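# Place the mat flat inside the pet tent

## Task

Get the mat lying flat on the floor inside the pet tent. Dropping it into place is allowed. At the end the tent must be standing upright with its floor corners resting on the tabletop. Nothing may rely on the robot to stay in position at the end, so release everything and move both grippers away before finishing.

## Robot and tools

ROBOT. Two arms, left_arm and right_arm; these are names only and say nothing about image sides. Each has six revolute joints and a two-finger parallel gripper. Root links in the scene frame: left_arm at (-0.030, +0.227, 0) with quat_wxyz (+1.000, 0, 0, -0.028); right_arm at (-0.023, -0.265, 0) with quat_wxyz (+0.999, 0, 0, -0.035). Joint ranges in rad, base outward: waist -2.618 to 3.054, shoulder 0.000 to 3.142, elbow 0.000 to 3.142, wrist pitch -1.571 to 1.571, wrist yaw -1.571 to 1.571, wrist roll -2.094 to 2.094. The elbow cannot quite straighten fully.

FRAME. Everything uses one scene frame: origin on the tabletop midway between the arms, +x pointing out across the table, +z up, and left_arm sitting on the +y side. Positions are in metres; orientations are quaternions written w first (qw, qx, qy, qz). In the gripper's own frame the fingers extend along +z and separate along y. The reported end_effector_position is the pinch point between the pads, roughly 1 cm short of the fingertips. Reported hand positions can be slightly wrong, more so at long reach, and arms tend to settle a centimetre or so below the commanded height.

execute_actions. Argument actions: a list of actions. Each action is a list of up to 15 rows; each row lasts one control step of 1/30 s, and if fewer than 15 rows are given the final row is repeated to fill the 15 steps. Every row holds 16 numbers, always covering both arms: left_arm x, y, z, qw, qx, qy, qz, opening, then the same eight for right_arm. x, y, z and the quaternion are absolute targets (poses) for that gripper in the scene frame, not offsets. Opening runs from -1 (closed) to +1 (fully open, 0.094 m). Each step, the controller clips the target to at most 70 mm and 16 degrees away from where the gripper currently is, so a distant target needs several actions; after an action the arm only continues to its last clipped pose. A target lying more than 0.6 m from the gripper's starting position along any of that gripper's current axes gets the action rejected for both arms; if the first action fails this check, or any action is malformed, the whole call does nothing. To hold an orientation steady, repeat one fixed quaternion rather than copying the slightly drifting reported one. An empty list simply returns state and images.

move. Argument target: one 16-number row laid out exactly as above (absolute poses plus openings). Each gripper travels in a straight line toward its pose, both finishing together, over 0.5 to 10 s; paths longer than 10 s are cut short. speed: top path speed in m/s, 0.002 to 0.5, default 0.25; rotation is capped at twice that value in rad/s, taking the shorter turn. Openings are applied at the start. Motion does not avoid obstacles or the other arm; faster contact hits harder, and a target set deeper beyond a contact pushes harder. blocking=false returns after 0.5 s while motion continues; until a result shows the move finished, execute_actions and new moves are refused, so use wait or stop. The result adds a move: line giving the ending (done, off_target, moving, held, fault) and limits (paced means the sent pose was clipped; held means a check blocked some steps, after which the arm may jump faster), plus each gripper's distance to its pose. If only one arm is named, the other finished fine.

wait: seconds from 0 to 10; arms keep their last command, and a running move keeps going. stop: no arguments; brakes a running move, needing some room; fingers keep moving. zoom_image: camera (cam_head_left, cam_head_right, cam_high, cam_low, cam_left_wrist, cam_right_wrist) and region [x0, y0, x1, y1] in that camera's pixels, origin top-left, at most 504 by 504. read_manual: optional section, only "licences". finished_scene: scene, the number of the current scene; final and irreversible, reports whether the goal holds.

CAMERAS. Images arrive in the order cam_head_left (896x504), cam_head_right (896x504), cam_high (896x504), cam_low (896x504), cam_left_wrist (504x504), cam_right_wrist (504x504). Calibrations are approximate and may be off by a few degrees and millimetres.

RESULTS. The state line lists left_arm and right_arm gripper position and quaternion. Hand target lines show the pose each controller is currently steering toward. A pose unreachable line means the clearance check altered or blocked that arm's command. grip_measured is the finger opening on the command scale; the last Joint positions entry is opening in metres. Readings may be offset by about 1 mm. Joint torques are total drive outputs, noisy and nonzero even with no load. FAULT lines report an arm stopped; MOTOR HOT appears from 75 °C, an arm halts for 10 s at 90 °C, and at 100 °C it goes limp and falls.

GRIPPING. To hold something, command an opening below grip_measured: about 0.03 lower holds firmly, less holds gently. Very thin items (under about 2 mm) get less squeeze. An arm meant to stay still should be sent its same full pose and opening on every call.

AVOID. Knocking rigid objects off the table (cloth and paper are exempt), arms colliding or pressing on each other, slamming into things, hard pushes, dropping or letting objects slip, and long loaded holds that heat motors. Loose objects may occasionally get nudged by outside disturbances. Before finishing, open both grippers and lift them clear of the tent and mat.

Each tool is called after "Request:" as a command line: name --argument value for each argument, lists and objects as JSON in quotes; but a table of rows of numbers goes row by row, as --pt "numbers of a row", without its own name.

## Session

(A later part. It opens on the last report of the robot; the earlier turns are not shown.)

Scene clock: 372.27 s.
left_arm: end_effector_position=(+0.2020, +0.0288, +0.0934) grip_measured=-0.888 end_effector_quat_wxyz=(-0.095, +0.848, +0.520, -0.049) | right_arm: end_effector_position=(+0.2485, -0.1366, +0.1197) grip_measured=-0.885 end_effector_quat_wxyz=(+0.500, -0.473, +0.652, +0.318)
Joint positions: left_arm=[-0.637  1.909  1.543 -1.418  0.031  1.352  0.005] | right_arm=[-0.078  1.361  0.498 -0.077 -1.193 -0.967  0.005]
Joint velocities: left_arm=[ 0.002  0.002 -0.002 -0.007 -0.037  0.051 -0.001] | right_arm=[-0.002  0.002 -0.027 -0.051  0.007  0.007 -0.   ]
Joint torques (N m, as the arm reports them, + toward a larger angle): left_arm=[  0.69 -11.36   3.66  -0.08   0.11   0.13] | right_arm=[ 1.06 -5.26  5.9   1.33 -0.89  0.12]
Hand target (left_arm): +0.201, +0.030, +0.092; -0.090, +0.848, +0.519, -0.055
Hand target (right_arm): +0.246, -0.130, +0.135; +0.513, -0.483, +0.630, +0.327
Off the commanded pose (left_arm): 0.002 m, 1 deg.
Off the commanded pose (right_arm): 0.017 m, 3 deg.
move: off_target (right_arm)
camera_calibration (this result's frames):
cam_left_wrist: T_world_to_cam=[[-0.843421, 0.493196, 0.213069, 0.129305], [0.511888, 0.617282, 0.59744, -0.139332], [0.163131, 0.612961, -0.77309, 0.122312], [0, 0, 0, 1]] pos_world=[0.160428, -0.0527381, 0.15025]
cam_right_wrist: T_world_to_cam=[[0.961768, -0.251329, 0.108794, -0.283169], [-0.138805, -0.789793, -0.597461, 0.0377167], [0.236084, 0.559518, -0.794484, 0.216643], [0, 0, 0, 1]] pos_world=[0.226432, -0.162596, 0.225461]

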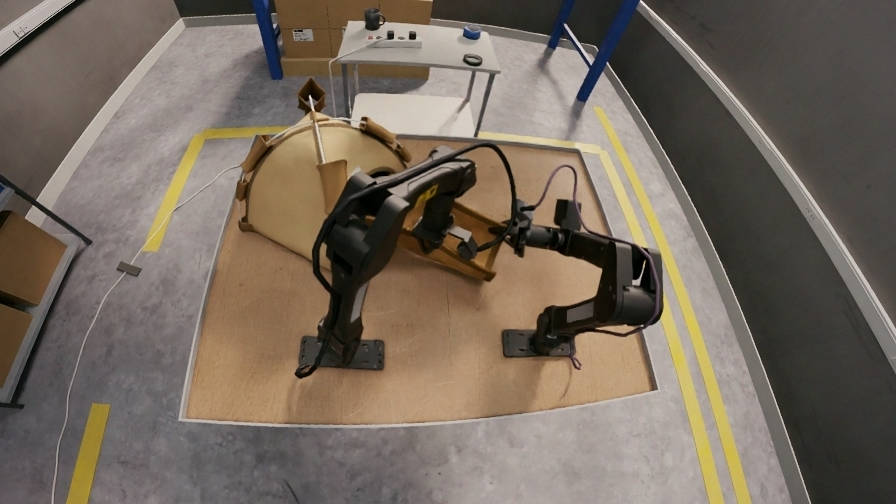

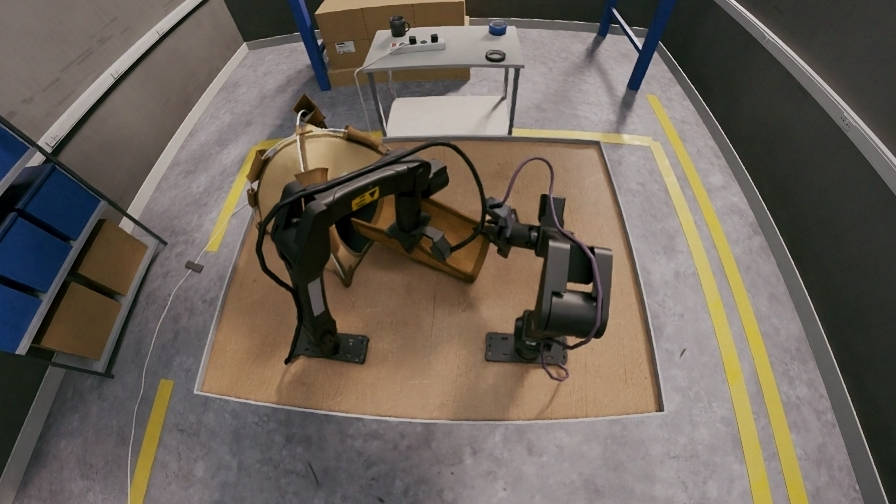

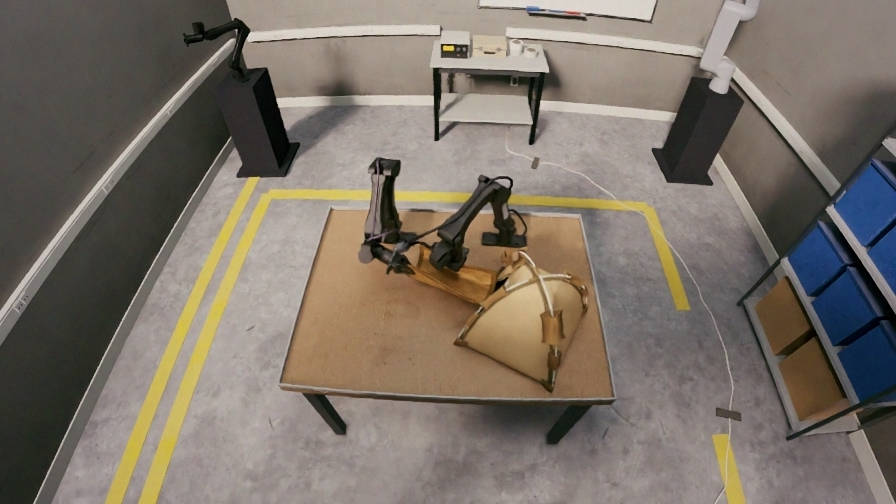

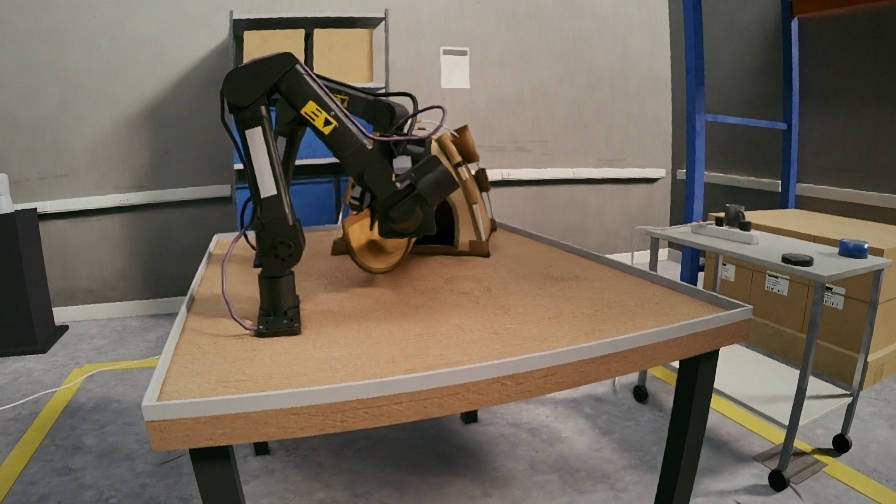

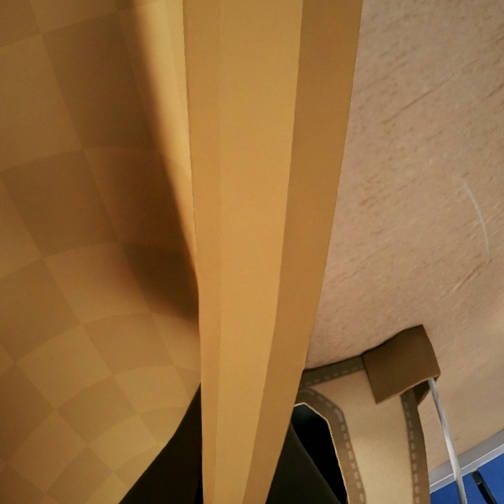

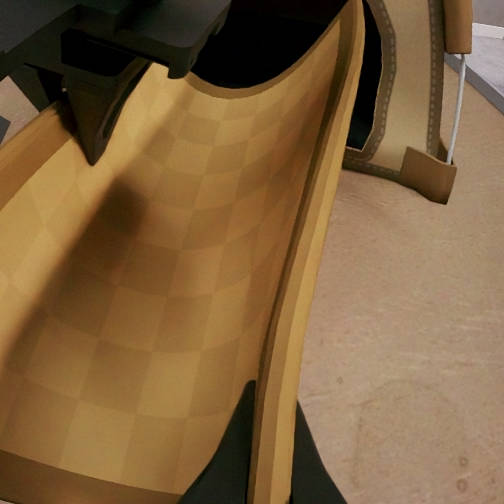

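Request:
move --target '[0.204,0.030,0.091,-0.0923,0.8781,0.4669,-0.0491,-0.92, 0.247,-0.128,0.122,0.5245,-0.5659,0.5561,0.3090,-0.92]' --speed 0.1

Request:
zoom_image --camera "cam_head_right" --region '[310, 170, 440, 300]'

Request:
zoom_image --camera "cam_high" --region '[430, 230, 550, 350]'

Scene clock: 397.60 s.
left_arm: end_effector_position=(+0.2034, +0.0303, +0.0933) grip_measured=-0.888 end_effector_quat_wxyz=(-0.094, +0.875, +0.472, -0.049) | right_arm: end_effector_position=(+0.2449, -0.1328, +0.1098) grip_measured=-0.885 end_effector_quat_wxyz=(-0.516, +0.563, -0.575, -0.294)
Joint positions: left_arm=[-0.637  1.909  1.543 -1.417  0.02   1.461  0.005] | right_arm=[-0.078  1.484  0.585 -0.273 -1.245 -1.409  0.005]
Joint velocities: left_arm=[ 0.017 -0.002  0.032  0.066  0.022 -0.007 -0.   ] | right_arm=[ 0.022  0.012  0.022 -0.066  0.066 -0.037 -0.001]
Joint torques (N m, as the arm reports them, + toward a larger angle): left_arm=[  0.05 -10.26   4.99  -0.09  -0.01   0.16] | right_arm=[ 0.8  -3.45  7.35  0.7  -1.01 -0.02]
Hand target (left_arm): +0.204, +0.030, +0.091; -0.092, +0.878, +0.467, -0.049
Hand target (right_arm): +0.247, -0.128, +0.122; -0.526, +0.565, -0.557, -0.308
Off the commanded pose (left_arm): 0.002 m, 1 deg.
Off the commanded pose (right_arm): 0.013 m, 3 deg.
move: off_target (right_arm)
camera_calibration (this result's frames):
cam_left_wrist: T_world_to_cam=[[-0.783544, 0.584337, 0.211209, 0.114955], [0.579377, 0.564324, 0.588099, -0.152175], [0.224458, 0.583171, -0.780725, 0.110246], [0, 0, 0, 1]] pos_world=[0.153493, -0.045589, 0.151286]
cam_right_wrist: T_world_to_cam=[[0.953091, -0.088811, 0.289362, -0.273833], [0.0915243, -0.826677, -0.555183, -0.0316821], [0.288516, 0.555623, -0.77977, 0.192543], [0, 0, 0, 1]] pos_world=[0.208336, -0.157491, 0.211787]

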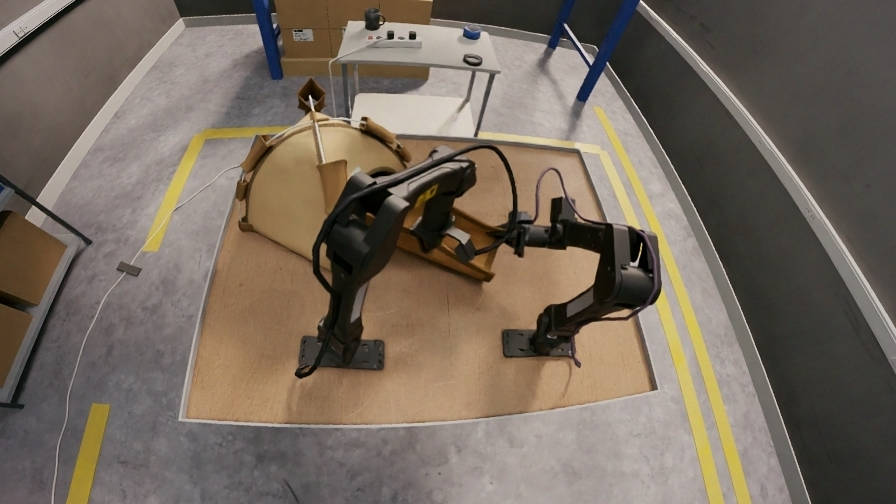

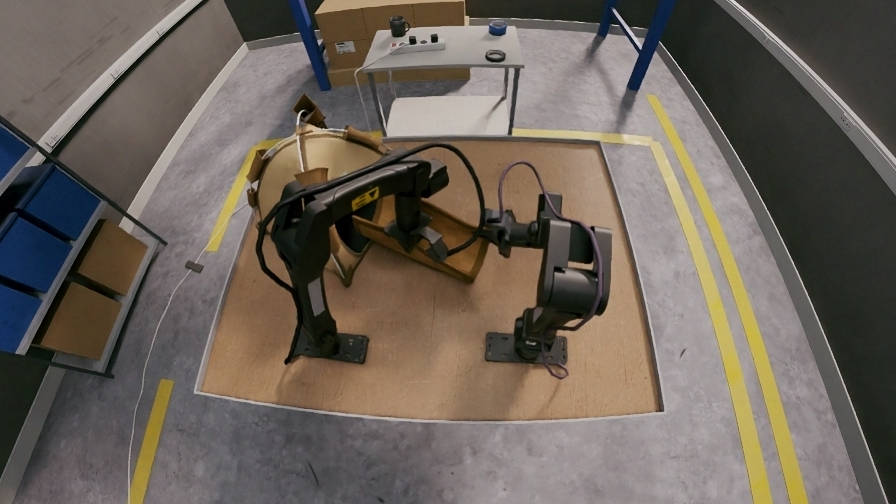

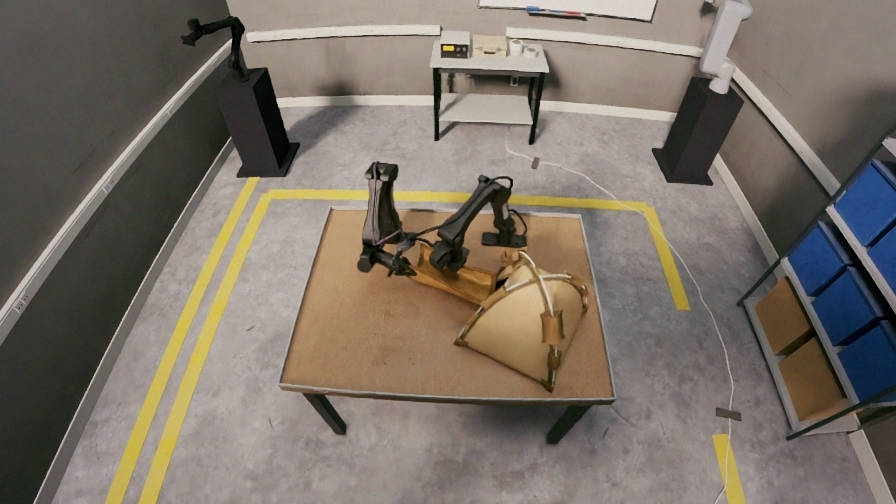

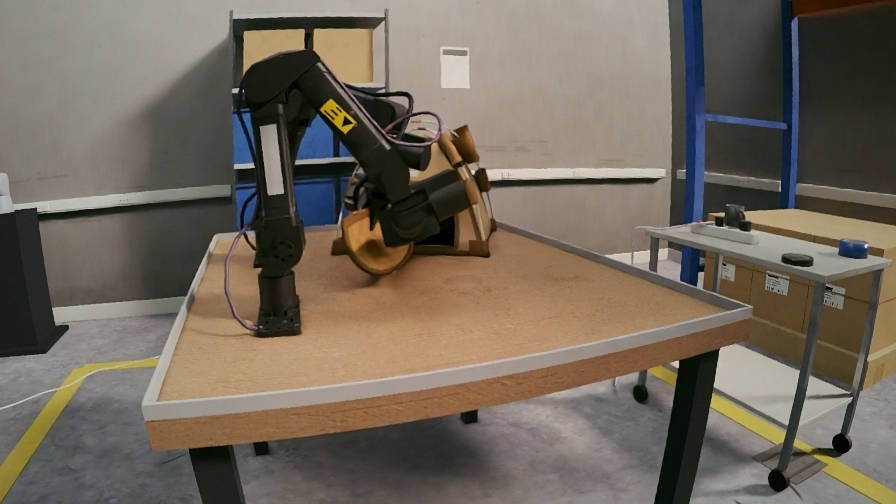

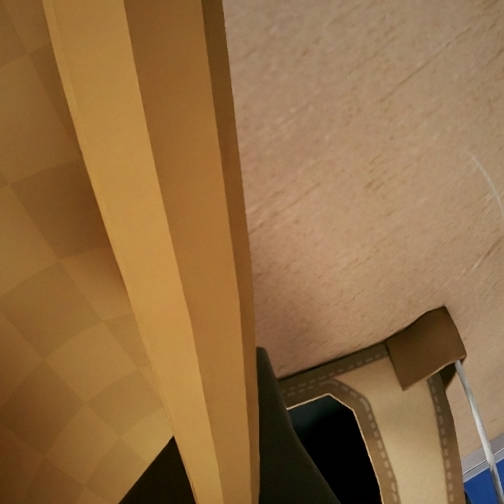

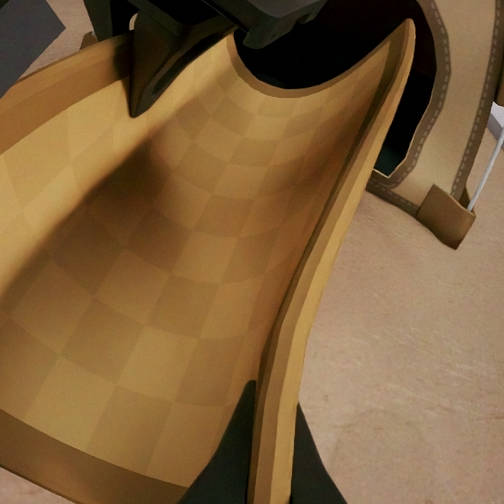

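Region (310, 170, 440, 300) of cam_head_right's 896x504 image, scaled by 3.877, with more detail than that image has.

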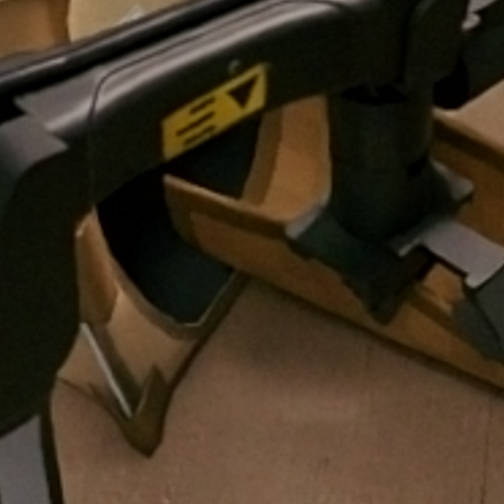

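Region (430, 230, 550, 350) of cam_high's 896x504 image, scaled by 4.200, with more detail than that image has.

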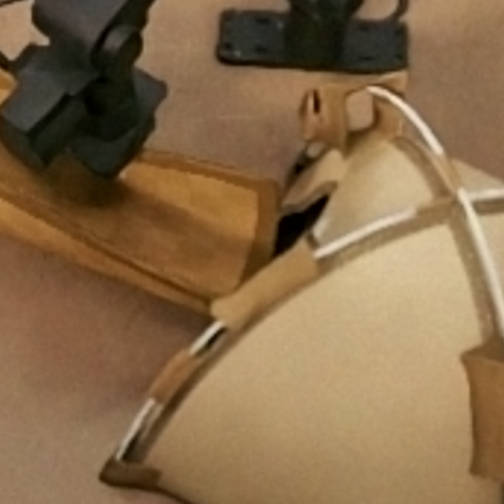

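Request:
move --target '[0.228,0.069,0.094,-0.0923,0.8781,0.4669,-0.0491,-0.92, 0.268,-0.089,0.119,0.5245,-0.5659,0.5561,0.3090,-0.92]' --speed 0.05

Request:
zoom_image --camera "cam_high" --region '[430, 230, 550, 350]'

Scene clock: 403.27 s.
left_arm: end_effector_position=(+0.2297, +0.0665, +0.0933) grip_measured=-0.888 end_effector_quat_wxyz=(-0.095, +0.876, +0.470, -0.047) | right_arm: end_effector_position=(+0.2754, -0.0951, +0.1200) grip_measured=-0.885 end_effector_quat_wxyz=(-0.524, +0.563, -0.568, -0.292)
Joint positions: left_arm=[-0.508  1.909  1.543 -1.417 -0.011  1.592  0.005] | right_arm=[ 0.086  1.529  0.586  0.162 -1.164 -1.011  0.005]
Joint velocities: left_arm=[-0.007  0.012 -0.002 -0.051  0.081  0.022 -0.001] | right_arm=[ 0.012 -0.012 -0.002 -0.022 -0.037  0.037 -0.001]
Joint torques (N m, as the arm reports them, + toward a larger angle): left_arm=[  0.56 -11.4    4.28  -0.19   0.02   0.18] | right_arm=[ 1.16 -4.11  3.6   1.74 -0.72  0.05]
Hand target (left_arm): +0.227, +0.069, +0.094; -0.093, +0.878, +0.467, -0.050
Hand target (right_arm): +0.268, -0.089, +0.119; +0.525, -0.566, +0.556, +0.308
Off the commanded pose (left_arm): 0.003 m, 1 deg.
Off the commanded pose (right_arm): 0.010 m, 2 deg.
move: done
camera_calibration (this result's frames):
cam_left_wrist: T_world_to_cam=[[-0.780768, 0.588237, 0.210663, 0.11355], [0.581233, 0.560056, 0.590343, -0.188154], [0.229279, 0.583365, -0.779177, 0.0819617], [0, 0, 0, 1]] pos_world=[0.179226, -0.00923128, 0.151017]
cam_right_wrist: T_world_to_cam=[[0.947453, -0.0907355, 0.306757, -0.303258], [0.103852, -0.819748, -0.563231, 0.000622379], [0.302568, 0.565492, -0.767249, 0.166327], [0, 0, 0, 1]] pos_world=[0.236933, -0.121063, 0.220992]

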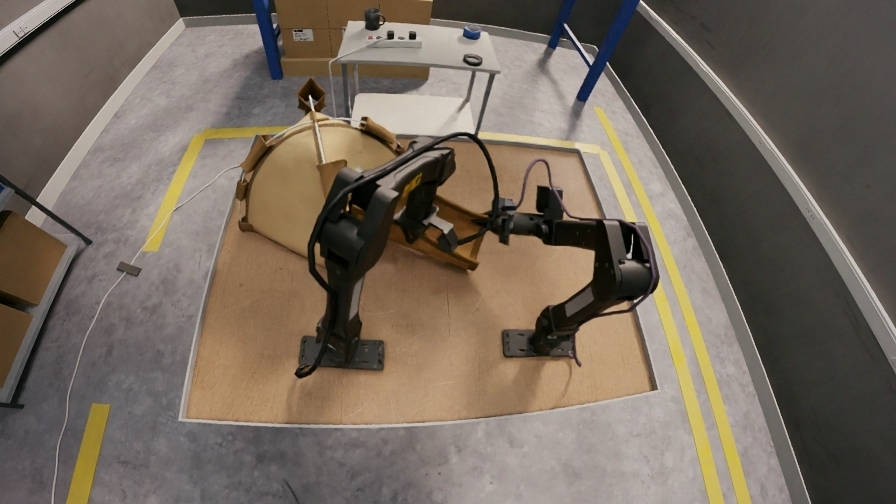

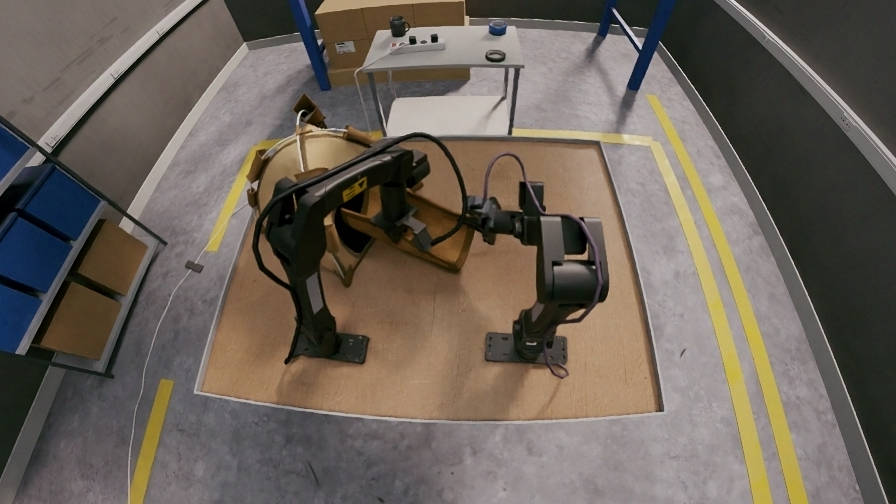

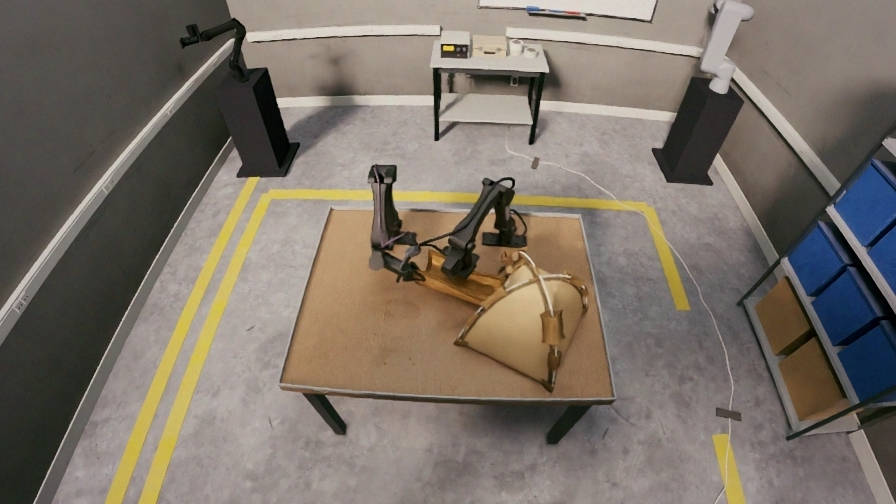

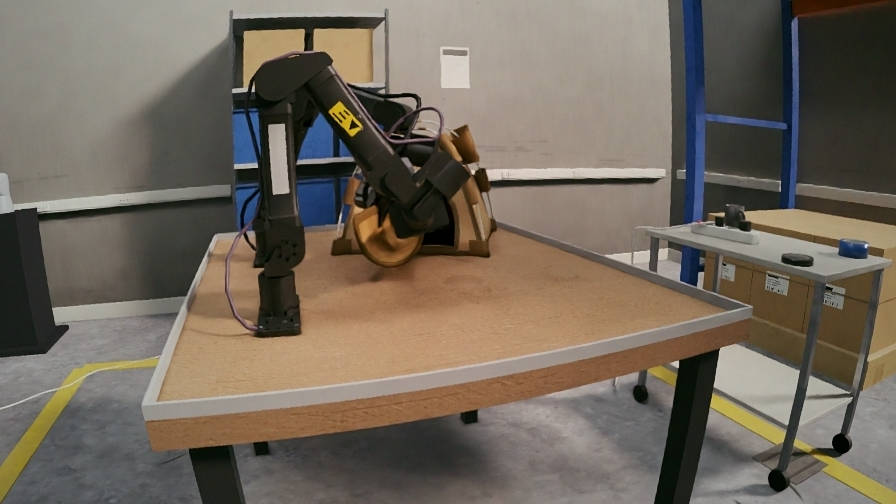

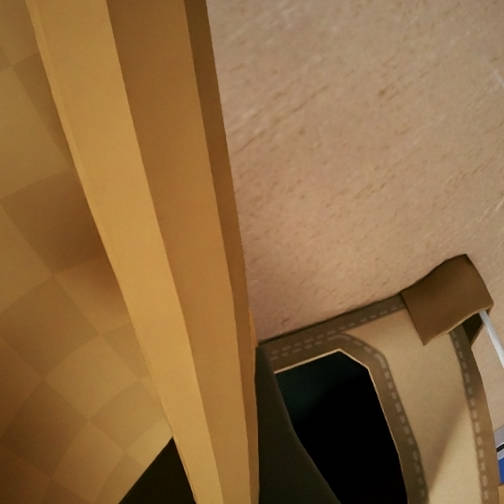

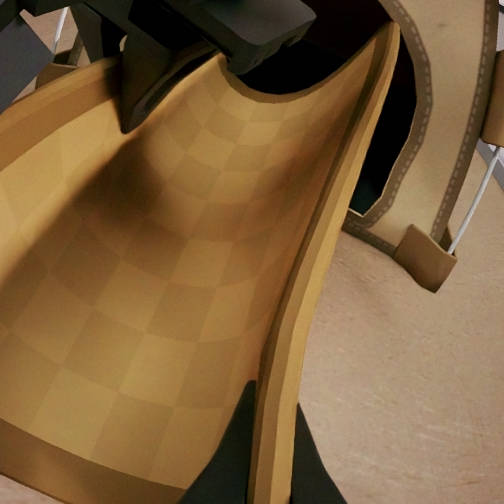

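Region (430, 230, 550, 350) of cam_high's 896x504 image, scaled by 4.200, with more detail than that image has.

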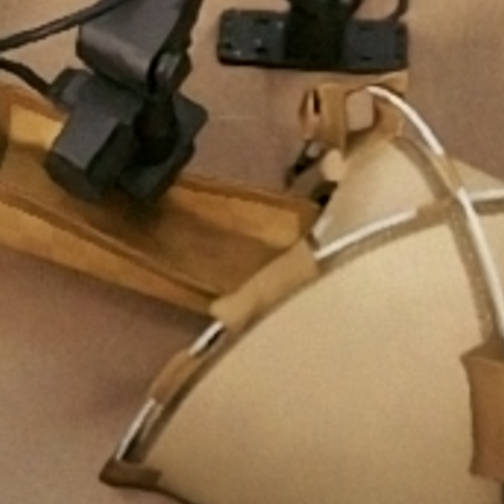

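Request:
move --target '[0.253,0.135,0.096,-0.0446,0.8519,0.5211,-0.0273,-0.92, 0.305,-0.030,0.108,0.5134,-0.4830,0.6296,0.3272,-0.92]' --speed 0.07

Request:
zoom_image --camera "cam_high" --region '[430, 230, 550, 350]'

Scene clock: 416.37 s.
left_arm: end_effector_position=(+0.2550, +0.1335, +0.0952) grip_measured=-0.888 end_effector_quat_wxyz=(-0.052, +0.850, +0.523, -0.028) | right_arm: end_effector_position=(+0.3085, -0.0349, +0.1062) grip_measured=-0.885 end_effector_quat_wxyz=(+0.509, -0.477, +0.641, +0.321)
Joint positions: left_arm=[-0.278  1.796  1.42  -1.311 -0.022  1.703  0.005] | right_arm=[ 0.32   1.702  0.586  0.655 -0.9   -0.448  0.005]
Joint velocities: left_arm=[-0.007 -0.012  0.002  0.007 -0.022 -0.066 -0.   ] | right_arm=[ 0.002 -0.007 -0.002  0.022  0.081 -0.037 -0.   ]
Joint torques (N m, as the arm reports them, + toward a larger angle): left_arm=[  0.61 -11.23   3.83   0.1    0.01   0.13] | right_arm=[ 1.08 -5.3   3.92  2.26 -0.37  0.12]
Hand target (left_arm): +0.252, +0.135, +0.096; -0.046, +0.851, +0.522, -0.029
Hand target (right_arm): +0.304, -0.029, +0.108; +0.513, -0.483, +0.630, +0.327
Off the commanded pose (left_arm): 0.003 m, 1 deg.
Off the commanded pose (right_arm): 0.006 m, 2 deg.
move: done
camera_calibration (this result's frames):
cam_left_wrist: T_world_to_cam=[[-0.85875, 0.498707, 0.117639, 0.134255], [0.460509, 0.650508, 0.603963, -0.22412], [0.224676, 0.572827, -0.788283, 0.0420103], [0, 0, 0, 1]] pos_world=[0.209062, 0.0547726, 0.152682]
cam_right_wrist: T_world_to_cam=[[0.962578, -0.239535, 0.126756, -0.315608], [-0.113928, -0.782053, -0.61271, 0.112479], [0.245895, 0.575341, -0.780076, 0.130829], [0, 0, 0, 1]] pos_world=[0.284441, -0.0629056, 0.210978]

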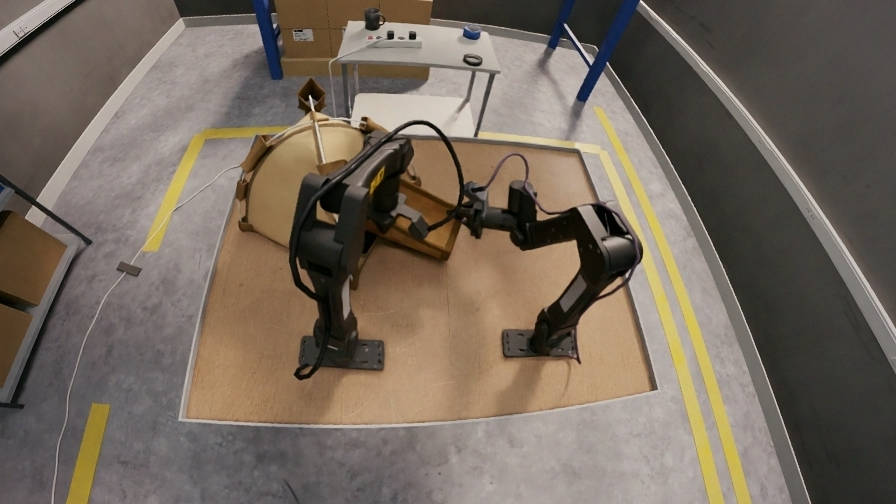

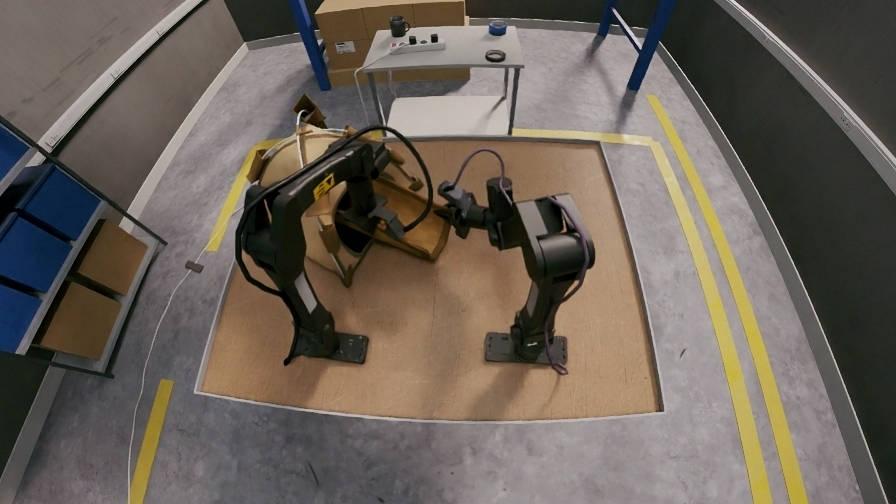

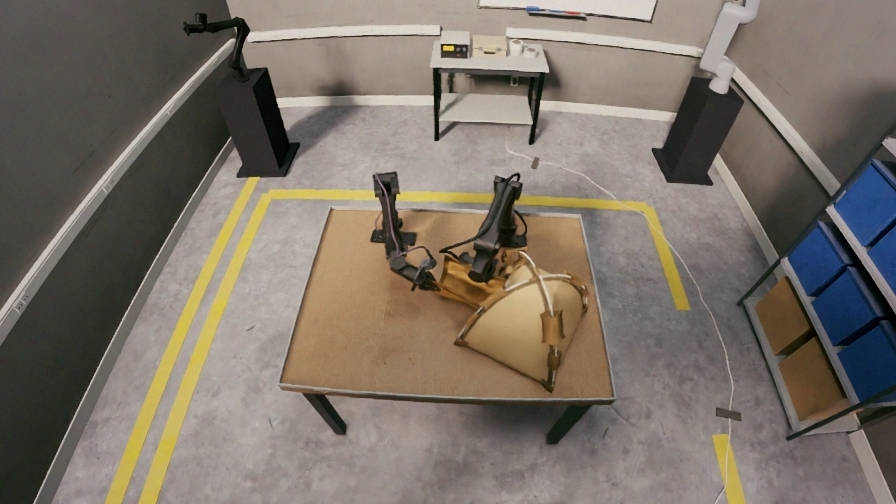

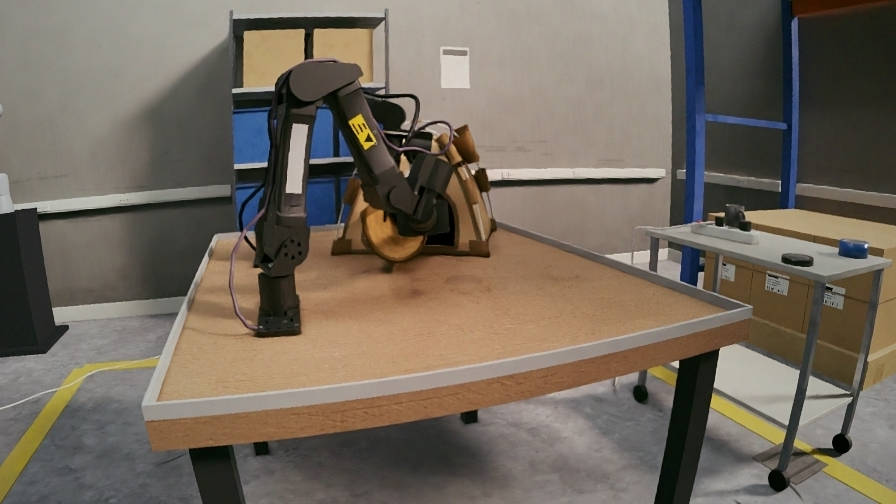

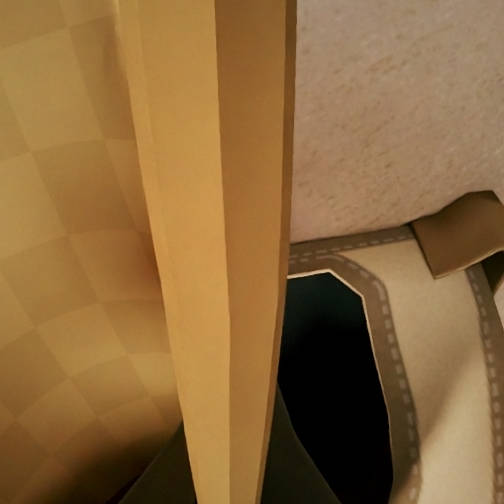

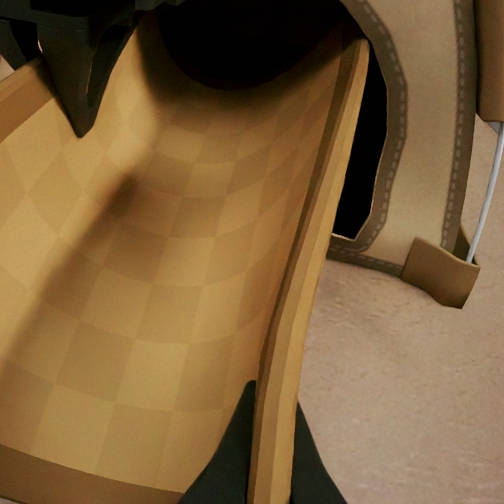

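Region (430, 230, 550, 350) of cam_high's 896x504 image, scaled by 4.200, with more detail than that image has.

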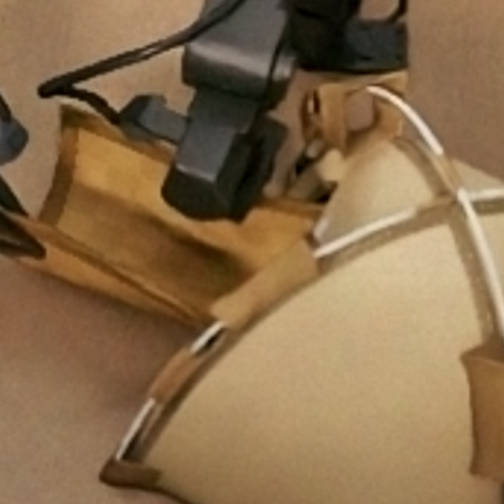

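Request:
move --target '[0.238,0.141,0.082,0.1481,0.8401,0.5139,0.0906,-0.92, 0.331,-0.049,0.085,0.3939,-0.2947,0.7349,0.4669,-0.92]' --speed 0.15

Scene clock: 429.43 s.
left_arm: end_effector_position=(+0.2404, +0.1416, +0.0811) grip_measured=-0.888 end_effector_quat_wxyz=(+0.135, +0.839, +0.518, +0.092) | right_arm: end_effector_position=(+0.3193, -0.0474, +0.0736) grip_measured=-0.885 end_effector_quat_wxyz=(+0.375, -0.289, +0.747, +0.466)
Joint positions: left_arm=[-0.226  1.337  0.86  -0.768  0.045  1.746  0.005] | right_arm=[ 0.252  1.862  0.642  0.658 -1.008  0.034  0.005]
Joint velocities: left_arm=[-0.022 -0.027 -0.007 -0.037 -0.037 -0.007  0.001] | right_arm=[-0.007 -0.017 -0.012 -0.066 -0.066  0.007  0.001]
Joint torques (N m, as the arm reports them, + toward a larger angle): left_arm=[ 0.79 -7.09  4.71  1.04  0.23  0.06] | right_arm=[-1.12 -6.05  6.4   1.98 -0.46  0.07]
Hand target (left_arm): +0.238, +0.141, +0.081; +0.148, +0.838, +0.517, +0.089
Hand target (right_arm): +0.331, -0.049, +0.085; +0.394, -0.295, +0.735, +0.466
Off the commanded pose (left_arm): 0.003 m, 2 deg.
Off the commanded pose (right_arm): 0.016 m, 3 deg.
move: off_target (right_arm)
camera_calibration (this result's frames):
cam_left_wrist: T_world_to_cam=[[-0.817491, 0.478053, -0.321205, 0.147853], [0.213172, 0.769248, 0.602342, -0.17137], [0.535038, 0.423938, -0.730761, -0.0286583], [0, 0, 0, 1]] pos_world=[0.172733, 0.073294, 0.129772]
cam_right_wrist: T_world_to_cam=[[0.844709, -0.313435, -0.43385, -0.249456], [-0.526229, -0.634363, -0.566275, 0.219221], [-0.0977281, 0.706641, -0.70079, 0.22011], [0, 0, 0, 1]] pos_world=[0.347589, -0.0946615, 0.170164]

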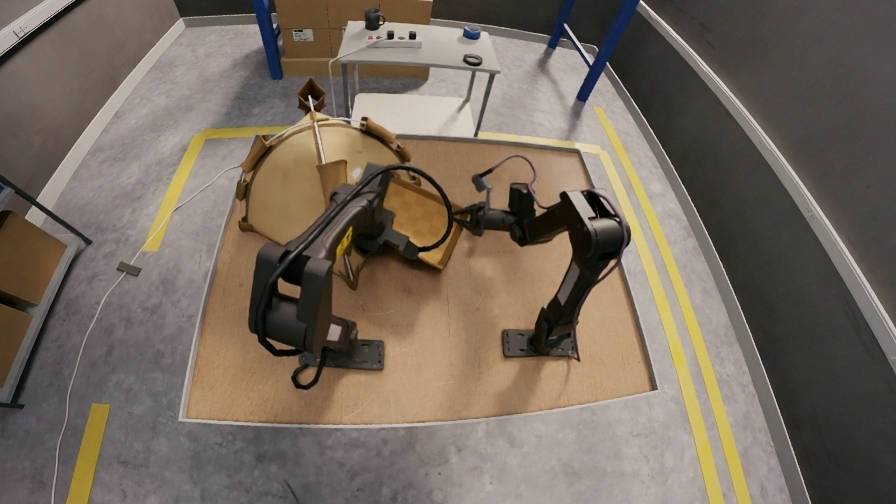

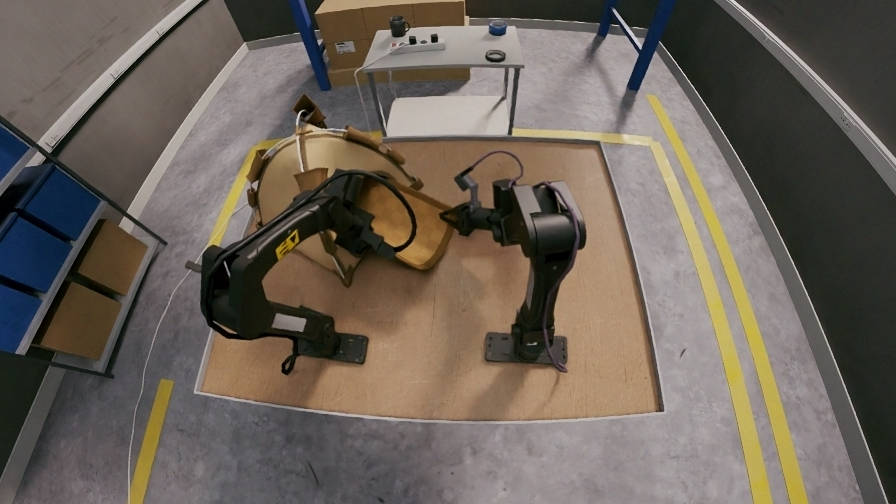

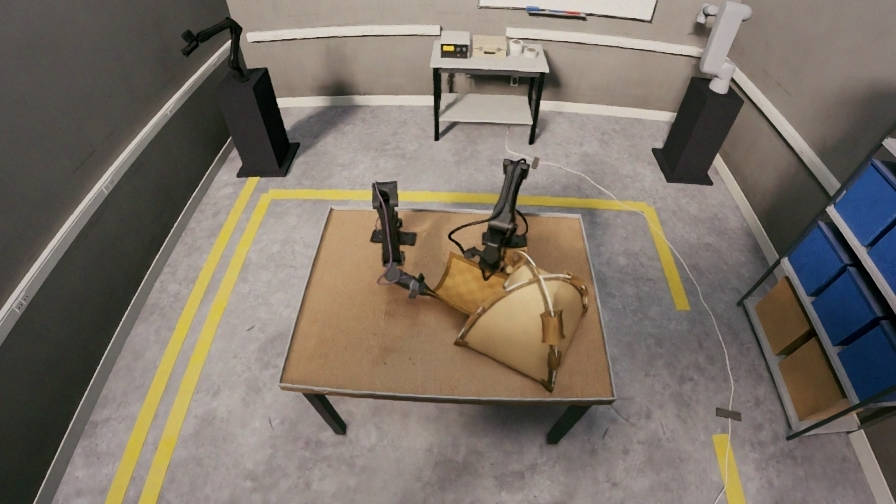

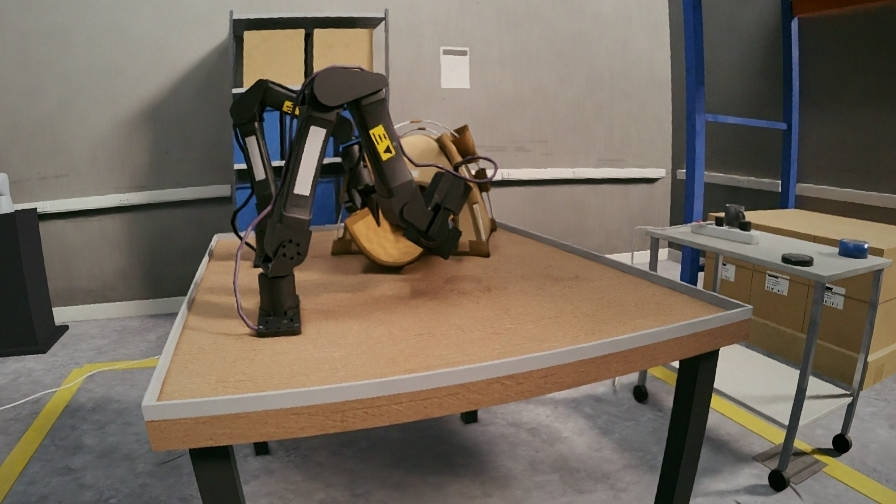

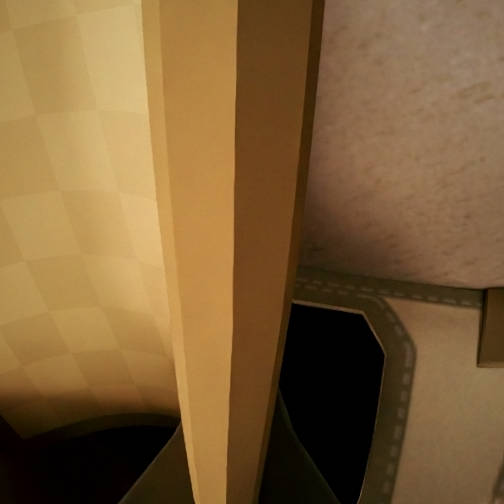

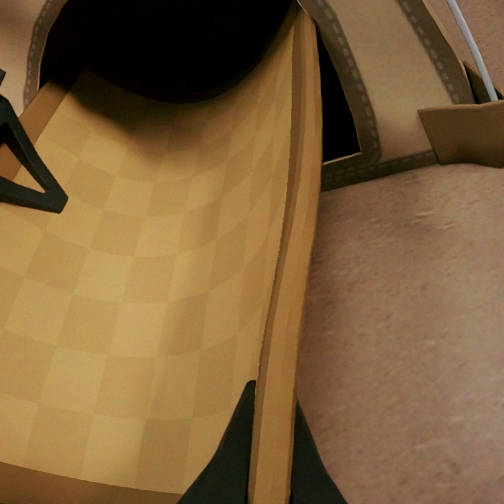

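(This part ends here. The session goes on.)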